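## Task

Mixer tap, hot water at full flow: swing the lever fully toward the red dot until it stops, and raise it to the top of its travel. It must stay that way without the robot holding it.

## Robot and tools

Robot: one Kinova Gen3 seven-joint arm with a Robotiq 2F-85 parallel gripper and a wrist camera. Joints from base out: waist, shoulder, upper arm roll, elbow, forearm roll, wrist pitch, wrist roll. Ranges in rad: the roll-type joints (1, 3, 5, 7) are ±69.115, shoulder ±2.250, elbow ±2.580, wrist pitch ±2.100. Torque load limits in N m: 50.2 for the first four joints, 31.6 for the three wrist joints; a held object's weight adds to them.

Frames: everything is in the scene frame. Its origin sits on the table top under the arm's base; +z is up, +x forward, +y to the left when facing +x. The base may be slightly tilted. The gripper frame (robotiq_pinch) has +z along the fingers away from the wrist and +y along the closing line of the pads. end_effector_position is the midpoint between closed pads; closed fingertips reach about 19 mm past it, open ones about 6 mm. Closing pushes the tips roughly 13 mm further out, so keep that clearance above surfaces. Reported position may be a little off, more at long reach.

A row is 9 numbers: x, y, z (metres, absolute target position in the scene frame), qw, qx, qy, qz (absolute orientation quaternion, w first, scene frame), then position and speed for the fingers, each in -1..1. Finger position +1 = fully open (85 mm), 0 = about 41 mm, about -0.8 = pads touching, -1 = close until blocked. Finger speed -1 is about 20 mm/s, 0 about 85, +1 about 150. Grip force is not settable (roughly 190-235 N per pad at full close). For a gentle grip open first, then command a position just under the object's width. To repeat an orientation, send the same quaternion each row rather than copying the drifting reported one.

Tools:
- execute_actions(actions, pictures): actions is a list with zero or one item. Empty list = look only (returns state and pictures). An action is {"rows": [...1 to 15 rows...], "steps": n≤15}; each row is one control step of 1/30 s, the last row repeats to fill the steps; at least 8 steps. A wait is {"steps": n≤300} with no rows, counted from the previous result. Pictures come only with an empty list or pictures: true. A refused call sends nothing; a call is refused if any target lies over 0.6 m from the last reported position along any gripper axis.
- move(target, speed): target is one 9-number row as above, an absolute pose. The gripper follows a straight path there lasting 0.5 to 10 s (cut off at 10 s), turning the short way. speed in m/s, 0.002-0.5, default 0.25; rotation up to twice that in rad/s. It does not avoid obstacles and may overshoot speed, especially near a straight arm. Finger numbers take effect at the start. The result adds a "move:" line: ending (done, off_target, moving, held, fault) and limits (paced = target clipped; held = some steps blocked, after which the arm may jump fast), plus distance to target.
- wait(seconds): 0-10 s, nothing new sent.
- zoom_image(camera, region): camera is cam_head_left, cam_head_right or cam_wrist (each 504x504); region [x0, y0, x1, y1] in pixels from the top-left, at most 504x504.
- read_manual(section): licence texts only.
- finished_scene(scene): ends the current scene, give its number; irreversible, and reports success. Only call once the lever stays set on its own.

Control behaviour: each step the commanded pose is clipped to within 70 mm and 16 degrees of the measured pose; damped IK then favours position over orientation. The joints accelerate and stop together. After a long command the arm may not be there yet: read the pose in the result and send the remainder. Each execute_actions result is taken 8 steps before the action ends; those steps run afterwards while the operator composes the next call. Only results with nothing pending show a "Hand target" line. Fingers in motion keep moving between calls.

Result lines: state gives end_effector_position and end_effector_quat_wxyz; Joint positions and joint torques (offset, scaled, noisy; they change at rest only with contact or load); position_measured_pct ≈ 50 − 50×finger position, 0 when fully open; stopping under 90 before the target means something is held or blocking, around 90 means pads met. "pose unreachable" and HELD mark steps the clearance check altered or blocked (the mount under the base counts as arm).

Avoid: contact torque reaching a load limit causes a TORQUE FAULT, a 10 s stop and the rest of the call skipped. Long holding heats motors; MOTOR HOT warns from 60 °C and at 75 °C an OVER-TEMPERATURE FAULT lets the arm sag. Fast contacts and targets set deep past a contact hit or press hard; approach the lever slowly, push it with modest overshoot, and do not knock the tap, drop things or slam. Release and back away so the lever keeps its position unassisted.

Each tool is called after ">>>" as name(argument=value, ...) on one line, values as JSON.

## Session

>>> execute_actions(actions=[])

Scene clock: 0.00 s of 6000.00 s.
end_effector_position=(+0.5843, +0.5076, +0.1537) position_measured_pct=0.0 end_effector_quat_wxyz=(+0.107, +0.612, +0.565, +0.543)
Joint positions: [-0.236  1.296 -1.165  1.666 -0.521 -1.123  0.656]
Joint velocities: [ 0.    -0.     0.001  0.    -0.001  0.001  0.002]
Joint torques (N m, as the joint torque sensors report them, + toward a larger angle): no reading
Motor temperatures (°C, as the motors report them): [25 27 26 28 34 37 33]
Hand target: +0.584, +0.508, +0.154; +0.107, +0.612, +0.565, +0.543

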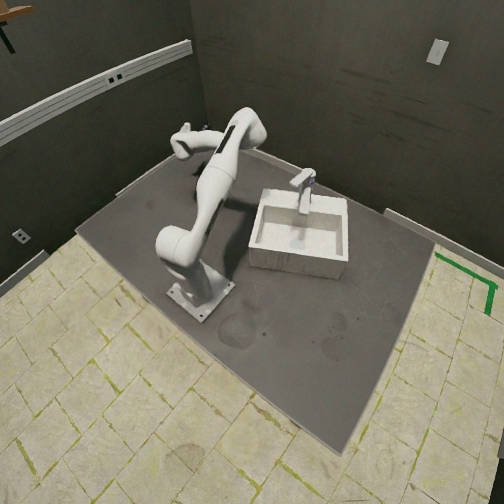

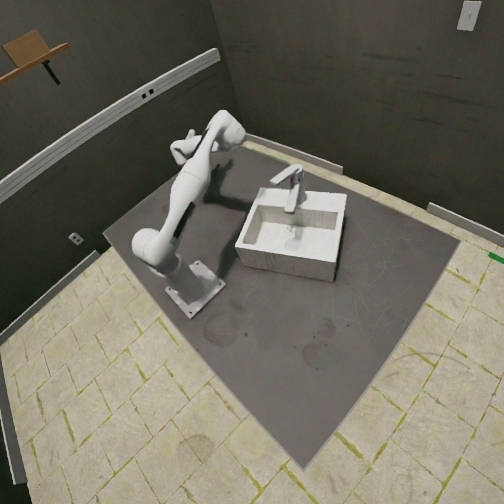

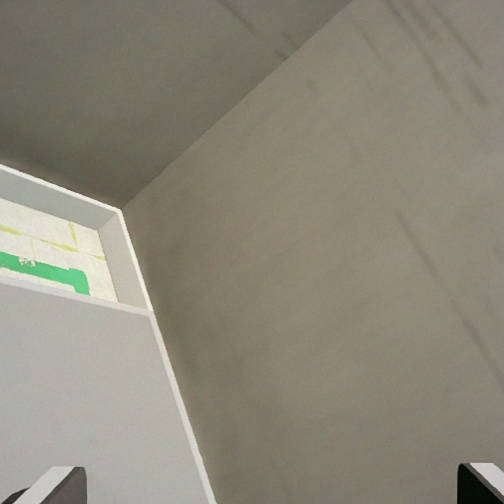

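>>> zoom_image(camera="cam_head_left", region=[240,140,360,240])

>>> move(target=[0.33,0.04,0.38,0.171,0.814,-0.296,0.47,1,0])

Region (240, 140, 360, 240) of cam_head_left's 504x504 image, scaled by 4.200, with more detail than that image has.

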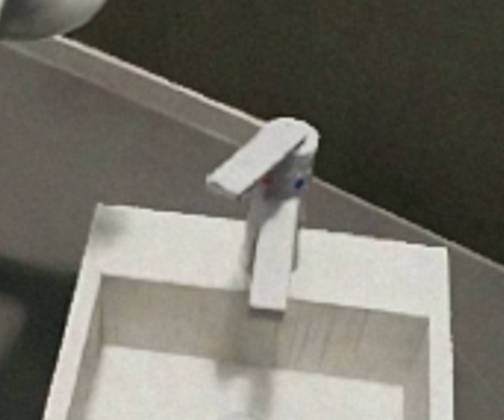

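Scene clock: 4.60 s of 6000.00 s.
end_effector_position=(+0.3304, +0.0398, +0.3795) position_measured_pct=0.0 end_effector_quat_wxyz=(+0.172, +0.814, -0.297, +0.469)
Joint positions: [ 0.254  0.496 -1.837  2.182 -2.038 -2.044 -0.95 ]
Joint velocities: [ 0.007  0.002 -0.002 -0.    -0.001 -0.002 -0.003]
Joint torques (N m, as the joint torque sensors report them, + toward a larger angle): [ 0.69 -8.02 -3.48 -5.32  1.21 -1.85  0.31]
Motor temperatures (°C, as the motors report them): [25 27 26 28 34 37 33]
Hand target: +0.330, +0.040, +0.379; +0.172, +0.814, -0.297, +0.469
Off the commanded pose: 0.001 m, 0 deg.
Kept back: nothing.
move: done

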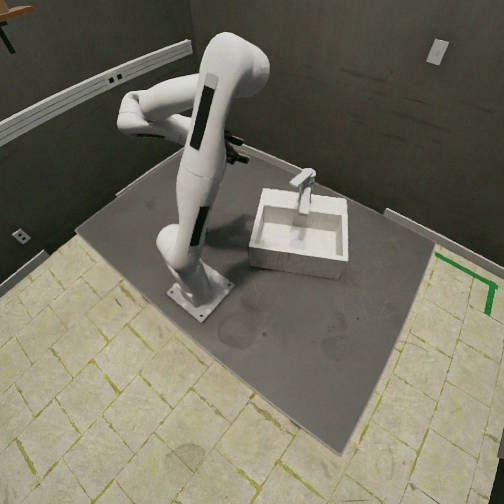

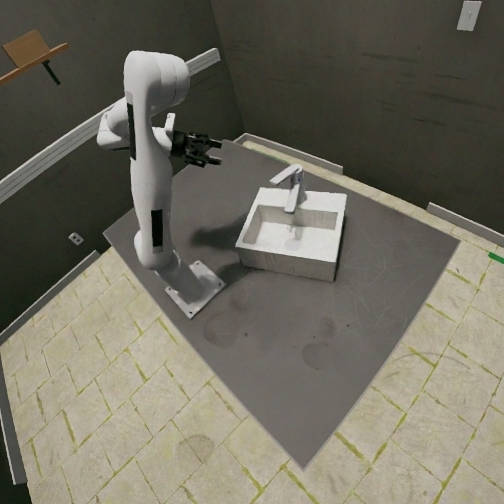

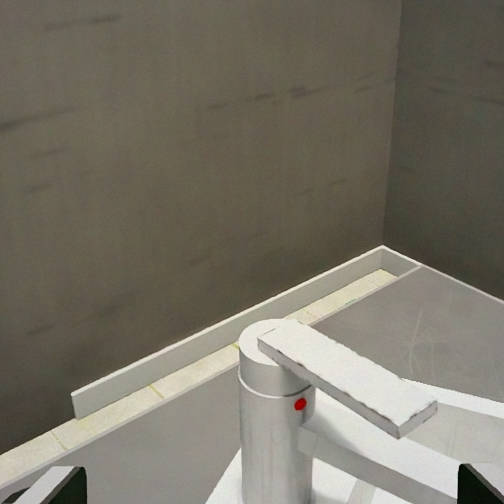

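>>> move(target=[0.39,-0.125,0.35,0.023,0.962,-0.084,0.258,1,0])

>>> zoom_image(camera="cam_head_right", region=[220,110,360,240])

Scene clock: 6.83 s of 6000.00 s.
end_effector_position=(+0.3900, -0.1244, +0.3499) position_measured_pct=0.0 end_effector_quat_wxyz=(+0.024, +0.962, -0.083, +0.258)
Joint positions: [ 1.061  1.212 -2.547  1.971 -1.825 -2.098  0.348]
Joint velocities: [ 0.006  0.007 -0.001 -0.002 -0.    -0.     0.002]
Joint torques (N m, as the joint torque sensors report them, + toward a larger angle): [  1.35 -14.71  -6.53  -4.84   1.09   0.78   0.25]
Motor temperatures (°C, as the motors report them): [25 27 26 28 34 37 33]
Hand target: +0.390, -0.125, +0.350; +0.024, +0.962, -0.084, +0.258
Off the commanded pose: 0.001 m, 0 deg.
Kept back: nothing.
move: done

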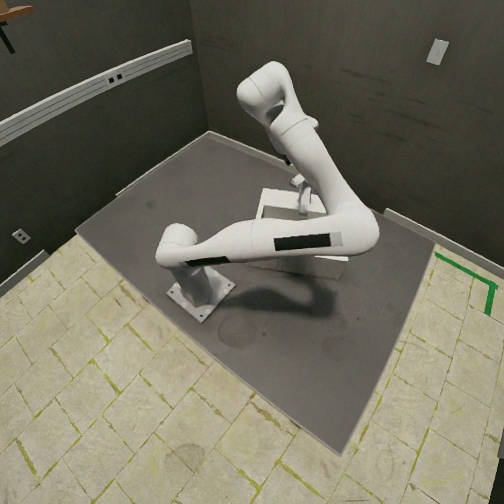

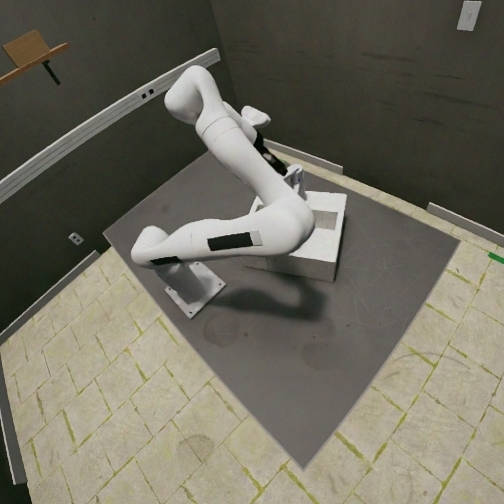

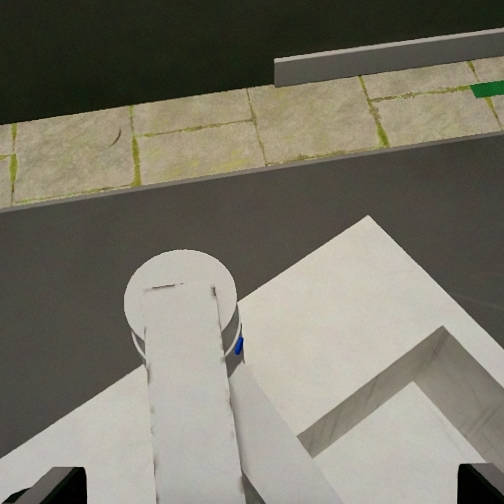

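Region (220, 110, 360, 240) of cam_head_right's 504x504 image, scaled by 3.600, with more detail than that image has; it fills the top 468 rows of this view, and the rest is white.

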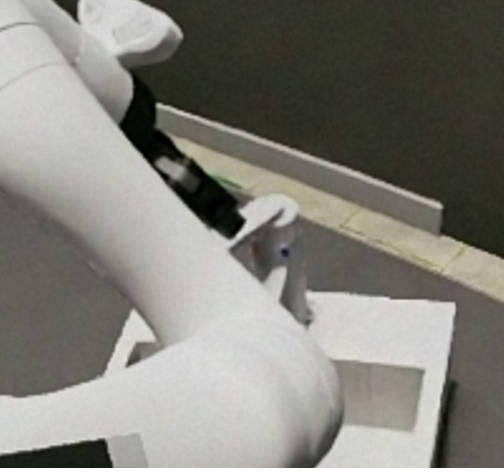

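>>> move(target=[0.42,-0.105,0.262,0.023,0.962,-0.084,0.258,1,0], speed=0.07)

>>> move(target=[0.428,-0.058,0.262,0.023,0.962,-0.084,0.258,1,0], speed=0.03)

Scene clock: 8.70 s of 6000.00 s.
end_effector_position=(+0.4199, -0.1052, +0.2622) position_measured_pct=0.0 end_effector_quat_wxyz=(+0.023, +0.962, -0.084, +0.258)
Joint positions: [ 0.987  1.358 -2.384  2.127 -1.669 -2.023  0.263]
Joint velocities: [0.001 0.002 0.001 0.    0.    0.003 0.001]
Joint torques (N m, as the joint torque sensors report them, + toward a larger angle): [  1.02 -15.4   -7.    -4.3    1.31   0.41   0.21]
Motor temperatures (°C, as the motors report them): [25 27 26 28 34 37 33]
Hand target: +0.420, -0.105, +0.262; +0.023, +0.962, -0.084, +0.258
Off the commanded pose: 0.000 m, 0 deg.
Kept back: nothing.
move: done

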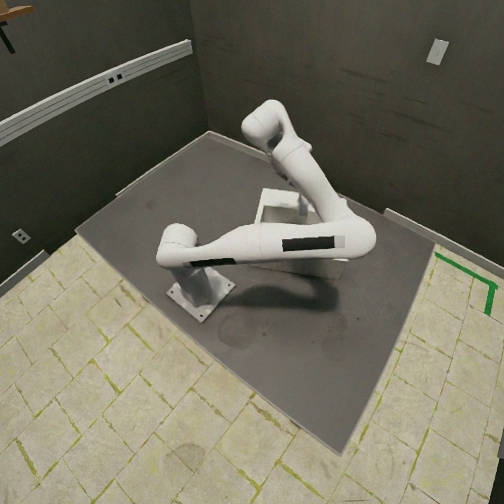

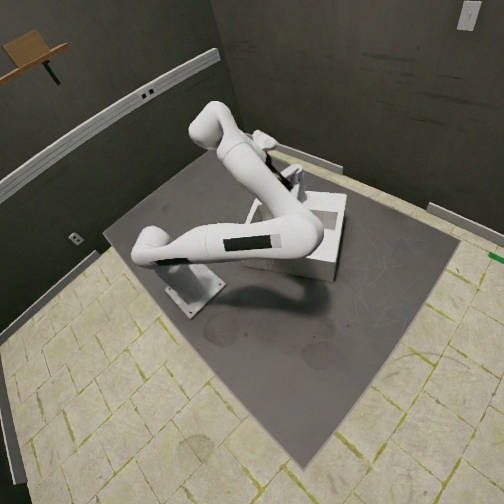

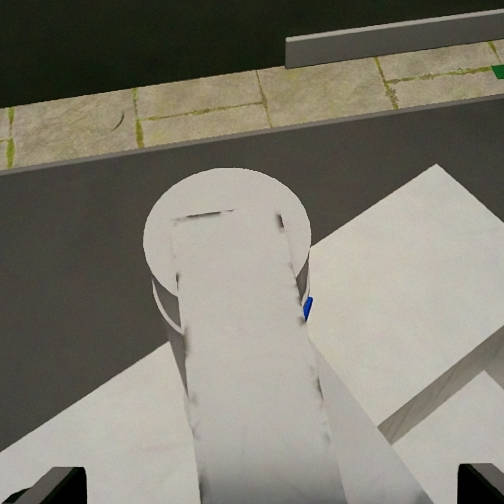

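Scene clock: 10.53 s of 6000.00 s.
end_effector_position=(+0.4275, -0.0596, +0.2617) position_measured_pct=0.0 end_effector_quat_wxyz=(+0.024, +0.962, -0.085, +0.258)
Joint positions: [ 0.867  1.306 -2.328  2.13  -1.675 -2.015  0.125]
Joint velocities: [-0.006  0.    -0.001  0.001 -0.001 -0.003  0.   ]
Joint torques (N m, as the joint torque sensors report them, + toward a larger angle): [ -0.05 -14.83  -7.61  -4.59   1.45   1.41   0.3 ]
Motor temperatures (°C, as the motors report them): [25 27 26 28 34 37 33]
Hand target: +0.428, -0.058, +0.262; +0.023, +0.962, -0.084, +0.258
Off the commanded pose: 0.002 m, 0 deg.
Kept back: nothing.
move: done

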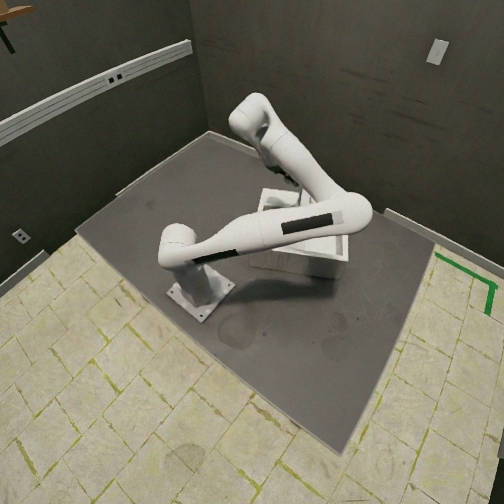

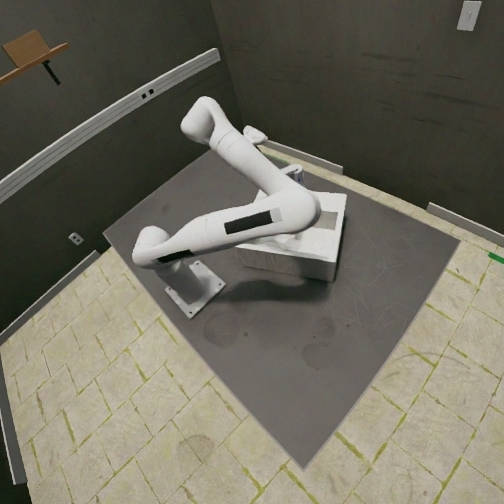

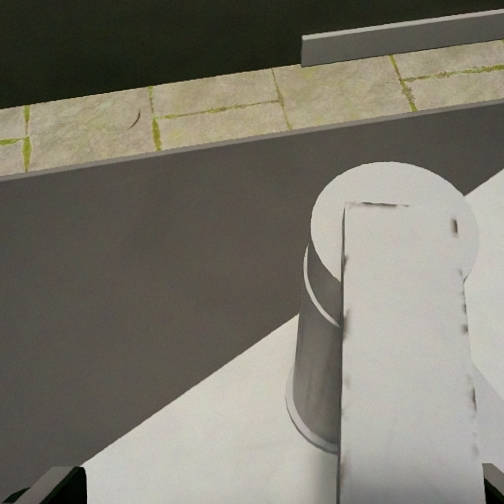

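>>> move(target=[0.43,-0.044,0.262,0.023,0.962,-0.084,0.258,1,0], speed=0.02)

Scene clock: 11.77 s of 6000.00 s.
end_effector_position=(+0.4291, -0.0495, +0.2614) position_measured_pct=0.0 end_effector_quat_wxyz=(+0.028, +0.962, -0.089, +0.257)
Joint positions: [ 0.83   1.295 -2.313  2.127 -1.673 -2.026  0.087]
Joint velocities: [-0.009  0.009 -0.008 -0.     0.004 -0.016 -0.002]
Joint torques (N m, as the joint torque sensors report them, + toward a larger angle): [ -3.84 -14.92  -9.45  -4.32   0.94   4.     0.71]
Motor temperatures (°C, as the motors report them): [25 27 26 28 34 37 33]
Hand target: +0.430, -0.044, +0.262; +0.023, +0.962, -0.084, +0.258
Off the commanded pose: 0.006 m, 1 deg.
Kept back: nothing.
move: off_target

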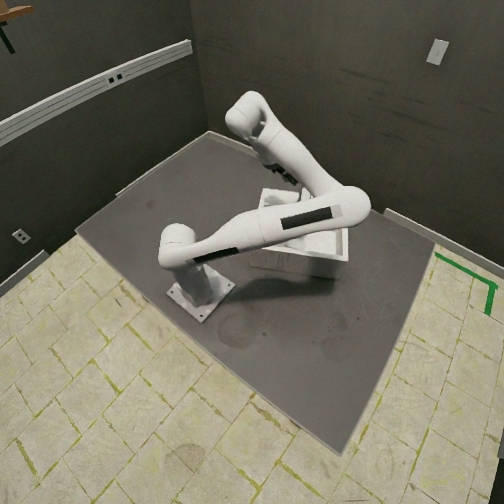

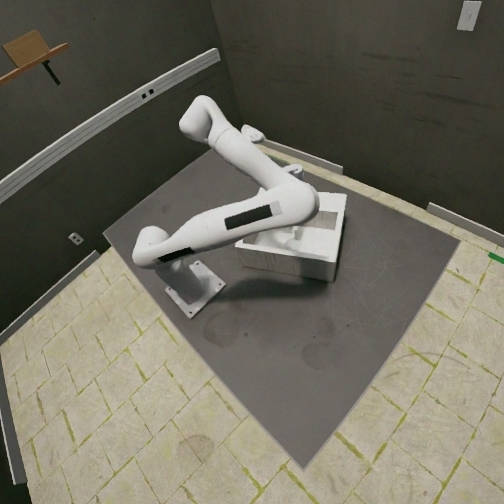

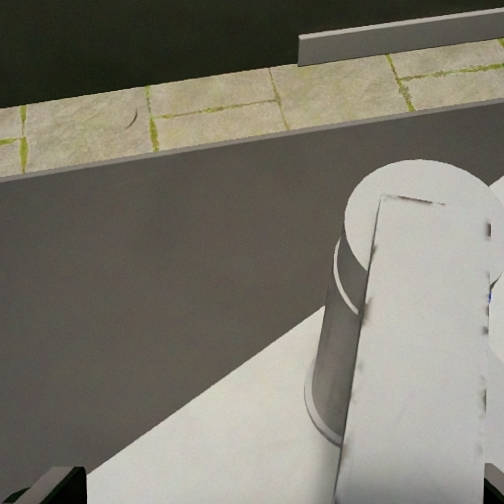

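>>> move(target=[0.42,-0.065,0.35,0.023,0.962,-0.084,0.258,1,0], speed=0.1)

>>> move(target=[0.35,0.04,0.33,0.354,0.612,-0.354,0.612,-1,0])

>>> move(target=[0.365,0.005,0.238,0.354,0.612,-0.354,0.612,-1,0], speed=0.12)

Scene clock: 13.30 s of 6000.00 s.
end_effector_position=(+0.4200, -0.0648, +0.3499) position_measured_pct=0.0 end_effector_quat_wxyz=(+0.023, +0.962, -0.084, +0.258)
Joint positions: [ 0.881  1.166 -2.456  1.939 -1.779 -2.09   0.223]
Joint velocities: [-0.    -0.003 -0.001 -0.001  0.    -0.003 -0.001]
Joint torques (N m, as the joint torque sensors report them, + toward a larger angle): [  0.9  -14.33  -7.16  -4.8    1.09   0.64   0.33]
Motor temperatures (°C, as the motors report them): [25 27 26 28 34 37 33]
Hand target: +0.420, -0.065, +0.350; +0.023, +0.962, -0.084, +0.258
Off the commanded pose: 0.000 m, 0 deg.
Kept back: nothing.
move: done

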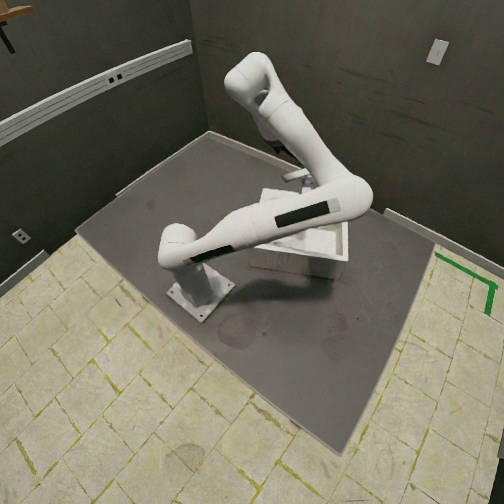

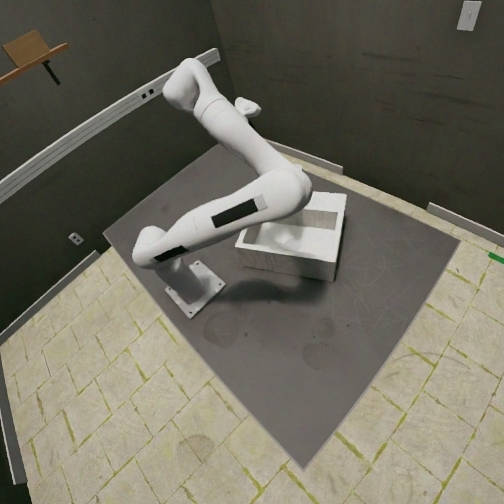

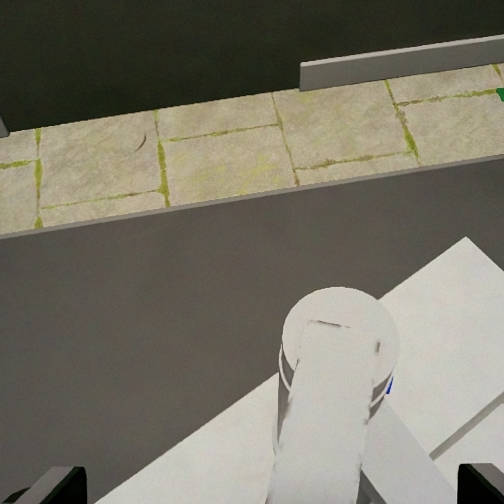

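Scene clock: 16.60 s of 6000.00 s.
end_effector_position=(+0.3501, +0.0391, +0.3307) position_measured_pct=91.7 end_effector_quat_wxyz=(+0.353, +0.613, -0.356, +0.610)
Joint positions: [-0.645  0.748 -0.609  2.116 -2.056 -2.098 -1.453]
Joint velocities: [-0.005  0.002 -0.    -0.001 -0.    -0.    -0.001]
Joint torques (N m, as the joint torque sensors report them, + toward a larger angle): [  1.22 -15.28  -1.12  -1.41   0.23  -2.86   0.27]
Motor temperatures (°C, as the motors report them): [25 27 26 28 34 37 33]
Hand target: +0.350, +0.039, +0.331; +0.353, +0.613, -0.355, +0.611
Off the commanded pose: 0.001 m, 0 deg.
joint sent to its limit — the command would take joint 6 (wrist pitch) past its lower limit, so that joint was sent only as far as its limit.
Kept back: nothing.
move: done

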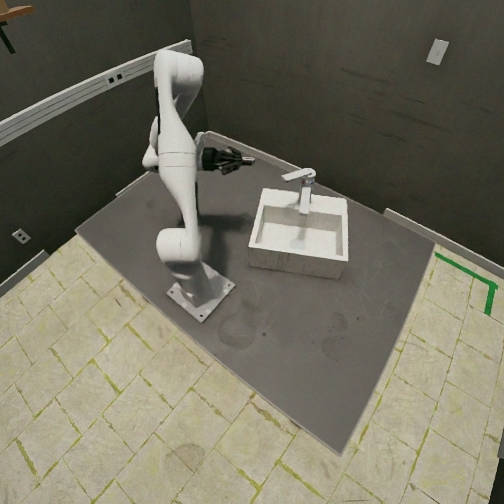

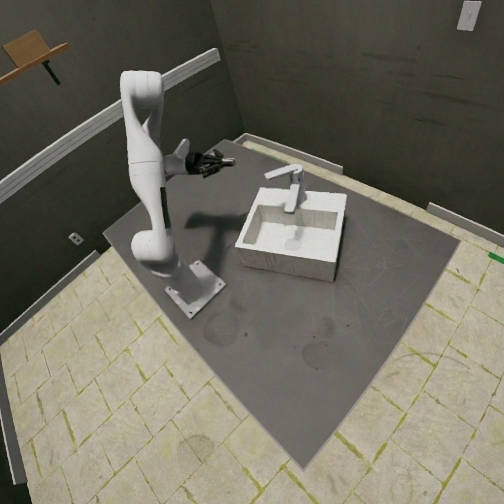

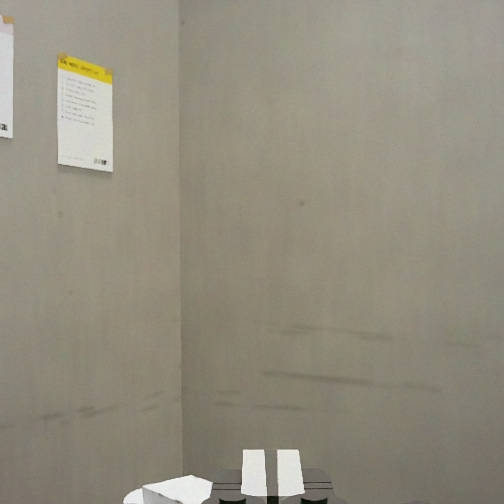

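Scene clock: 17.77 s of 6000.00 s.
end_effector_position=(+0.3652, +0.0052, +0.2384) position_measured_pct=91.7 end_effector_quat_wxyz=(+0.354, +0.612, -0.354, +0.612)
Joint positions: [-0.614  0.988 -0.518  2.172 -1.979 -1.985 -1.695]
Joint velocities: [-0.     0.009  0.003  0.     0.     0.002  0.   ]
Joint torques (N m, as the joint torque sensors report them, + toward a larger angle): [  0.93 -16.33  -1.15   0.72  -0.43  -2.86   0.21]
Motor temperatures (°C, as the motors report them): [25 28 26 28 34 37 33]
Hand target: +0.365, +0.005, +0.238; +0.354, +0.612, -0.354, +0.612
Off the commanded pose: 0.000 m, 0 deg.
Kept back: nothing.
move: done

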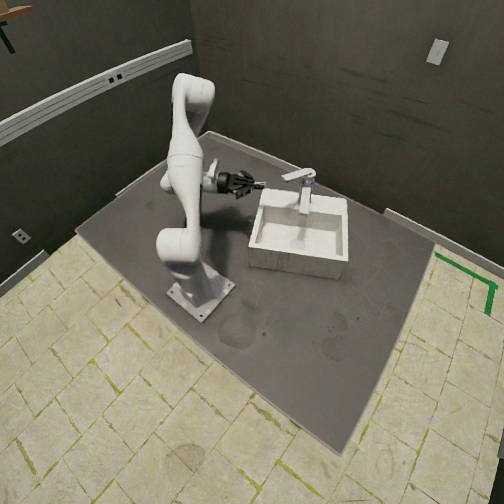

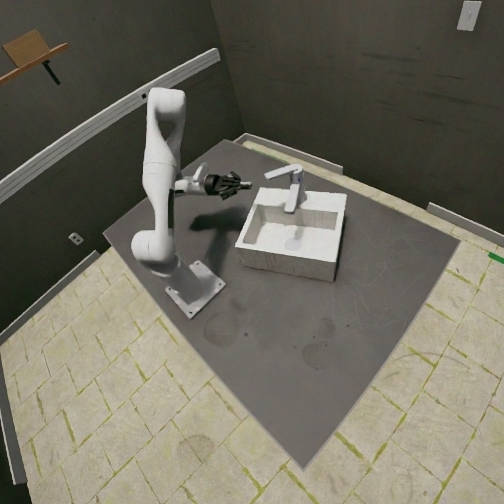

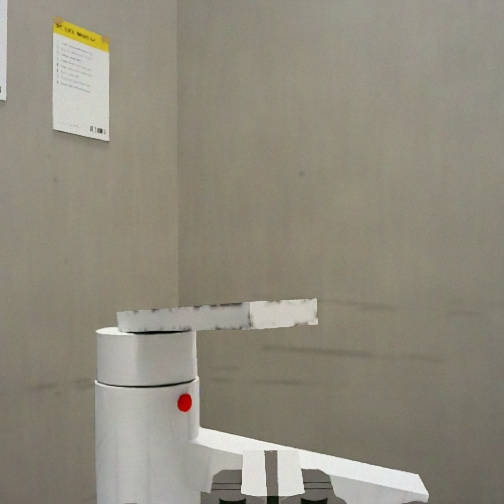

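>>> move(target=[0.406,-0.062,0.252,0.354,0.612,-0.354,0.612,-1,0], speed=0.07)

>>> move(target=[0.409,-0.061,0.308,0.354,0.612,-0.354,0.612,-1,0], speed=0.025)

Scene clock: 19.87 s of 6000.00 s.
end_effector_position=(+0.4058, -0.0618, +0.2520) position_measured_pct=91.7 end_effector_quat_wxyz=(+0.354, +0.612, -0.354, +0.612)
Joint positions: [-0.437  0.926 -0.454  2.246 -1.772 -1.93  -1.619]
Joint velocities: [ 0.004 -0.003  0.002  0.     0.     0.003  0.001]
Joint torques (N m, as the joint torque sensors report them, + toward a larger angle): [  0.38 -16.06  -0.12   0.28  -0.25  -2.76   0.29]
Motor temperatures (°C, as the motors report them): [25 28 26 28 34 37 33]
Hand target: +0.406, -0.062, +0.252; +0.354, +0.612, -0.354, +0.612
Off the commanded pose: 0.000 m, 0 deg.
Kept back: nothing.
move: done

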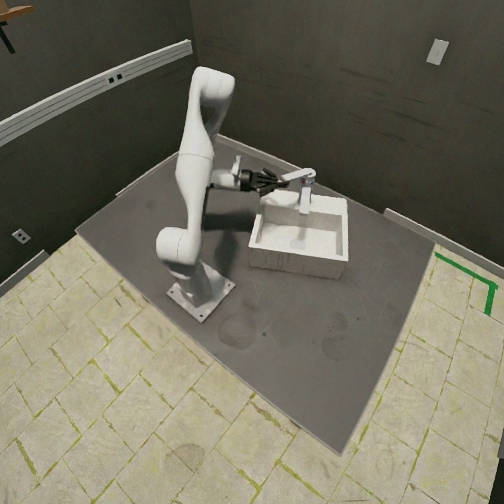

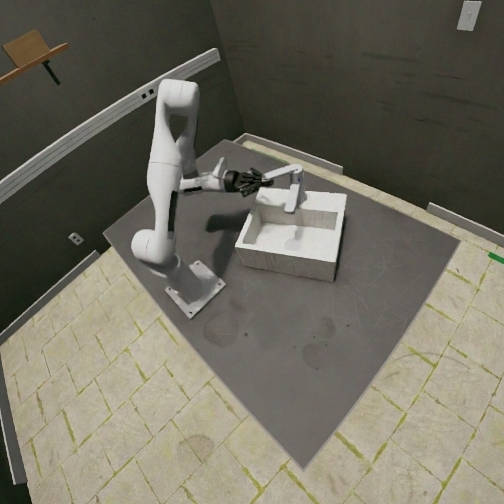

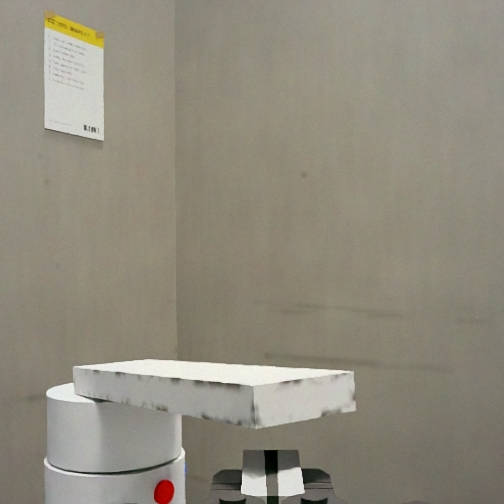

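Scene clock: 22.33 s of 6000.00 s.
end_effector_position=(+0.4081, -0.0608, +0.2954) position_measured_pct=91.7 end_effector_quat_wxyz=(+0.355, +0.623, -0.354, +0.601)
Joint positions: [-0.425  0.768 -0.471  2.246 -1.776 -1.902 -1.446]
Joint velocities: [-0.021 -0.008  0.03   0.001 -0.002  0.022  0.   ]
Joint torques (N m, as the joint torque sensors report them, + toward a larger angle): [ -0.61 -26.68   4.    -1.28   2.58 -13.55   0.15]
Motor temperatures (°C, as the motors report them): [25 28 26 28 34 37 33]
Hand target: +0.409, -0.061, +0.308; +0.354, +0.612, -0.354, +0.612
Off the commanded pose: 0.013 m, 2 deg.
Kept back: nothing.
move: off_target

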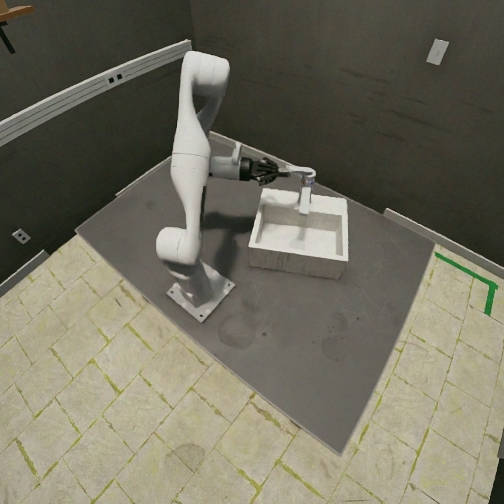

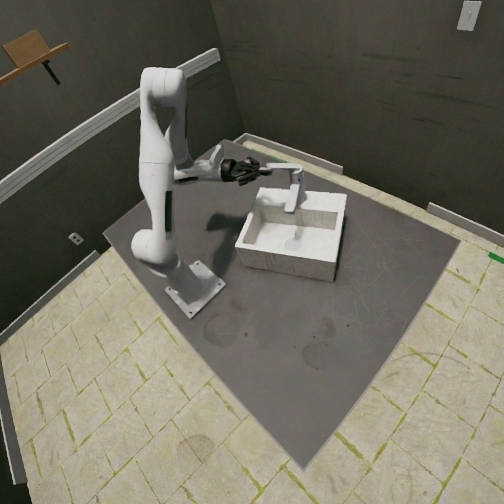

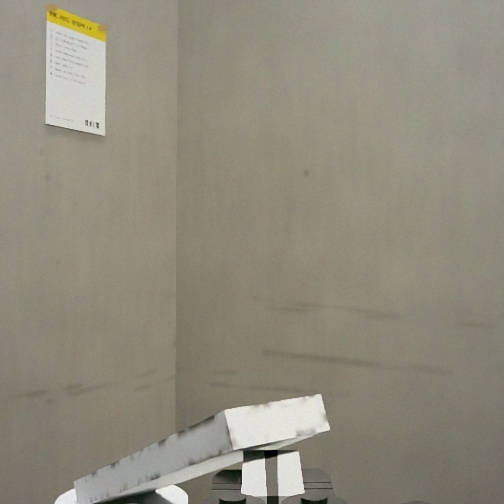

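>>> move(target=[0.38,-0.015,0.28,0.354,0.612,-0.354,0.612,-1,0], speed=0.08)

>>> finished_scene(scene=2)

Scene clock: 23.57 s of 6000.00 s.
end_effector_position=(+0.3802, -0.0152, +0.2801) position_measured_pct=91.7 end_effector_quat_wxyz=(+0.354, +0.612, -0.355, +0.612)
Joint positions: [-0.562  0.852 -0.496  2.206 -1.922 -1.967 -1.566]
Joint velocities: [-0.004  0.005 -0.002 -0.    -0.    -0.002  0.   ]
Joint torques (N m, as the joint torque sensors report them, + toward a larger angle): [  1.01 -15.31  -0.36   0.    -0.11  -2.78   0.33]
Motor temperatures (°C, as the motors report them): [25 28 26 28 34 37 33]
Hand target: +0.380, -0.015, +0.280; +0.354, +0.612, -0.354, +0.612
Off the commanded pose: 0.000 m, 0 deg.
Kept back: nothing.
move: done

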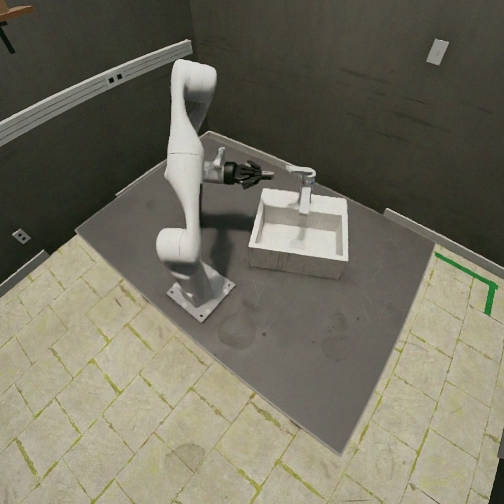

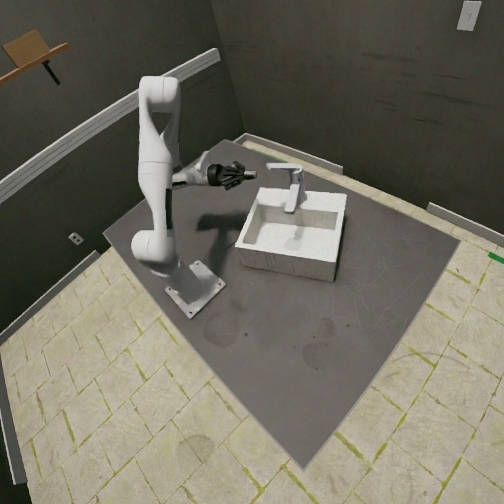

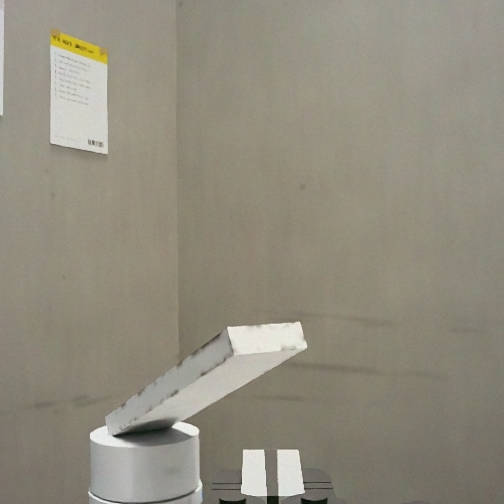

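The scene is finished: the task was done.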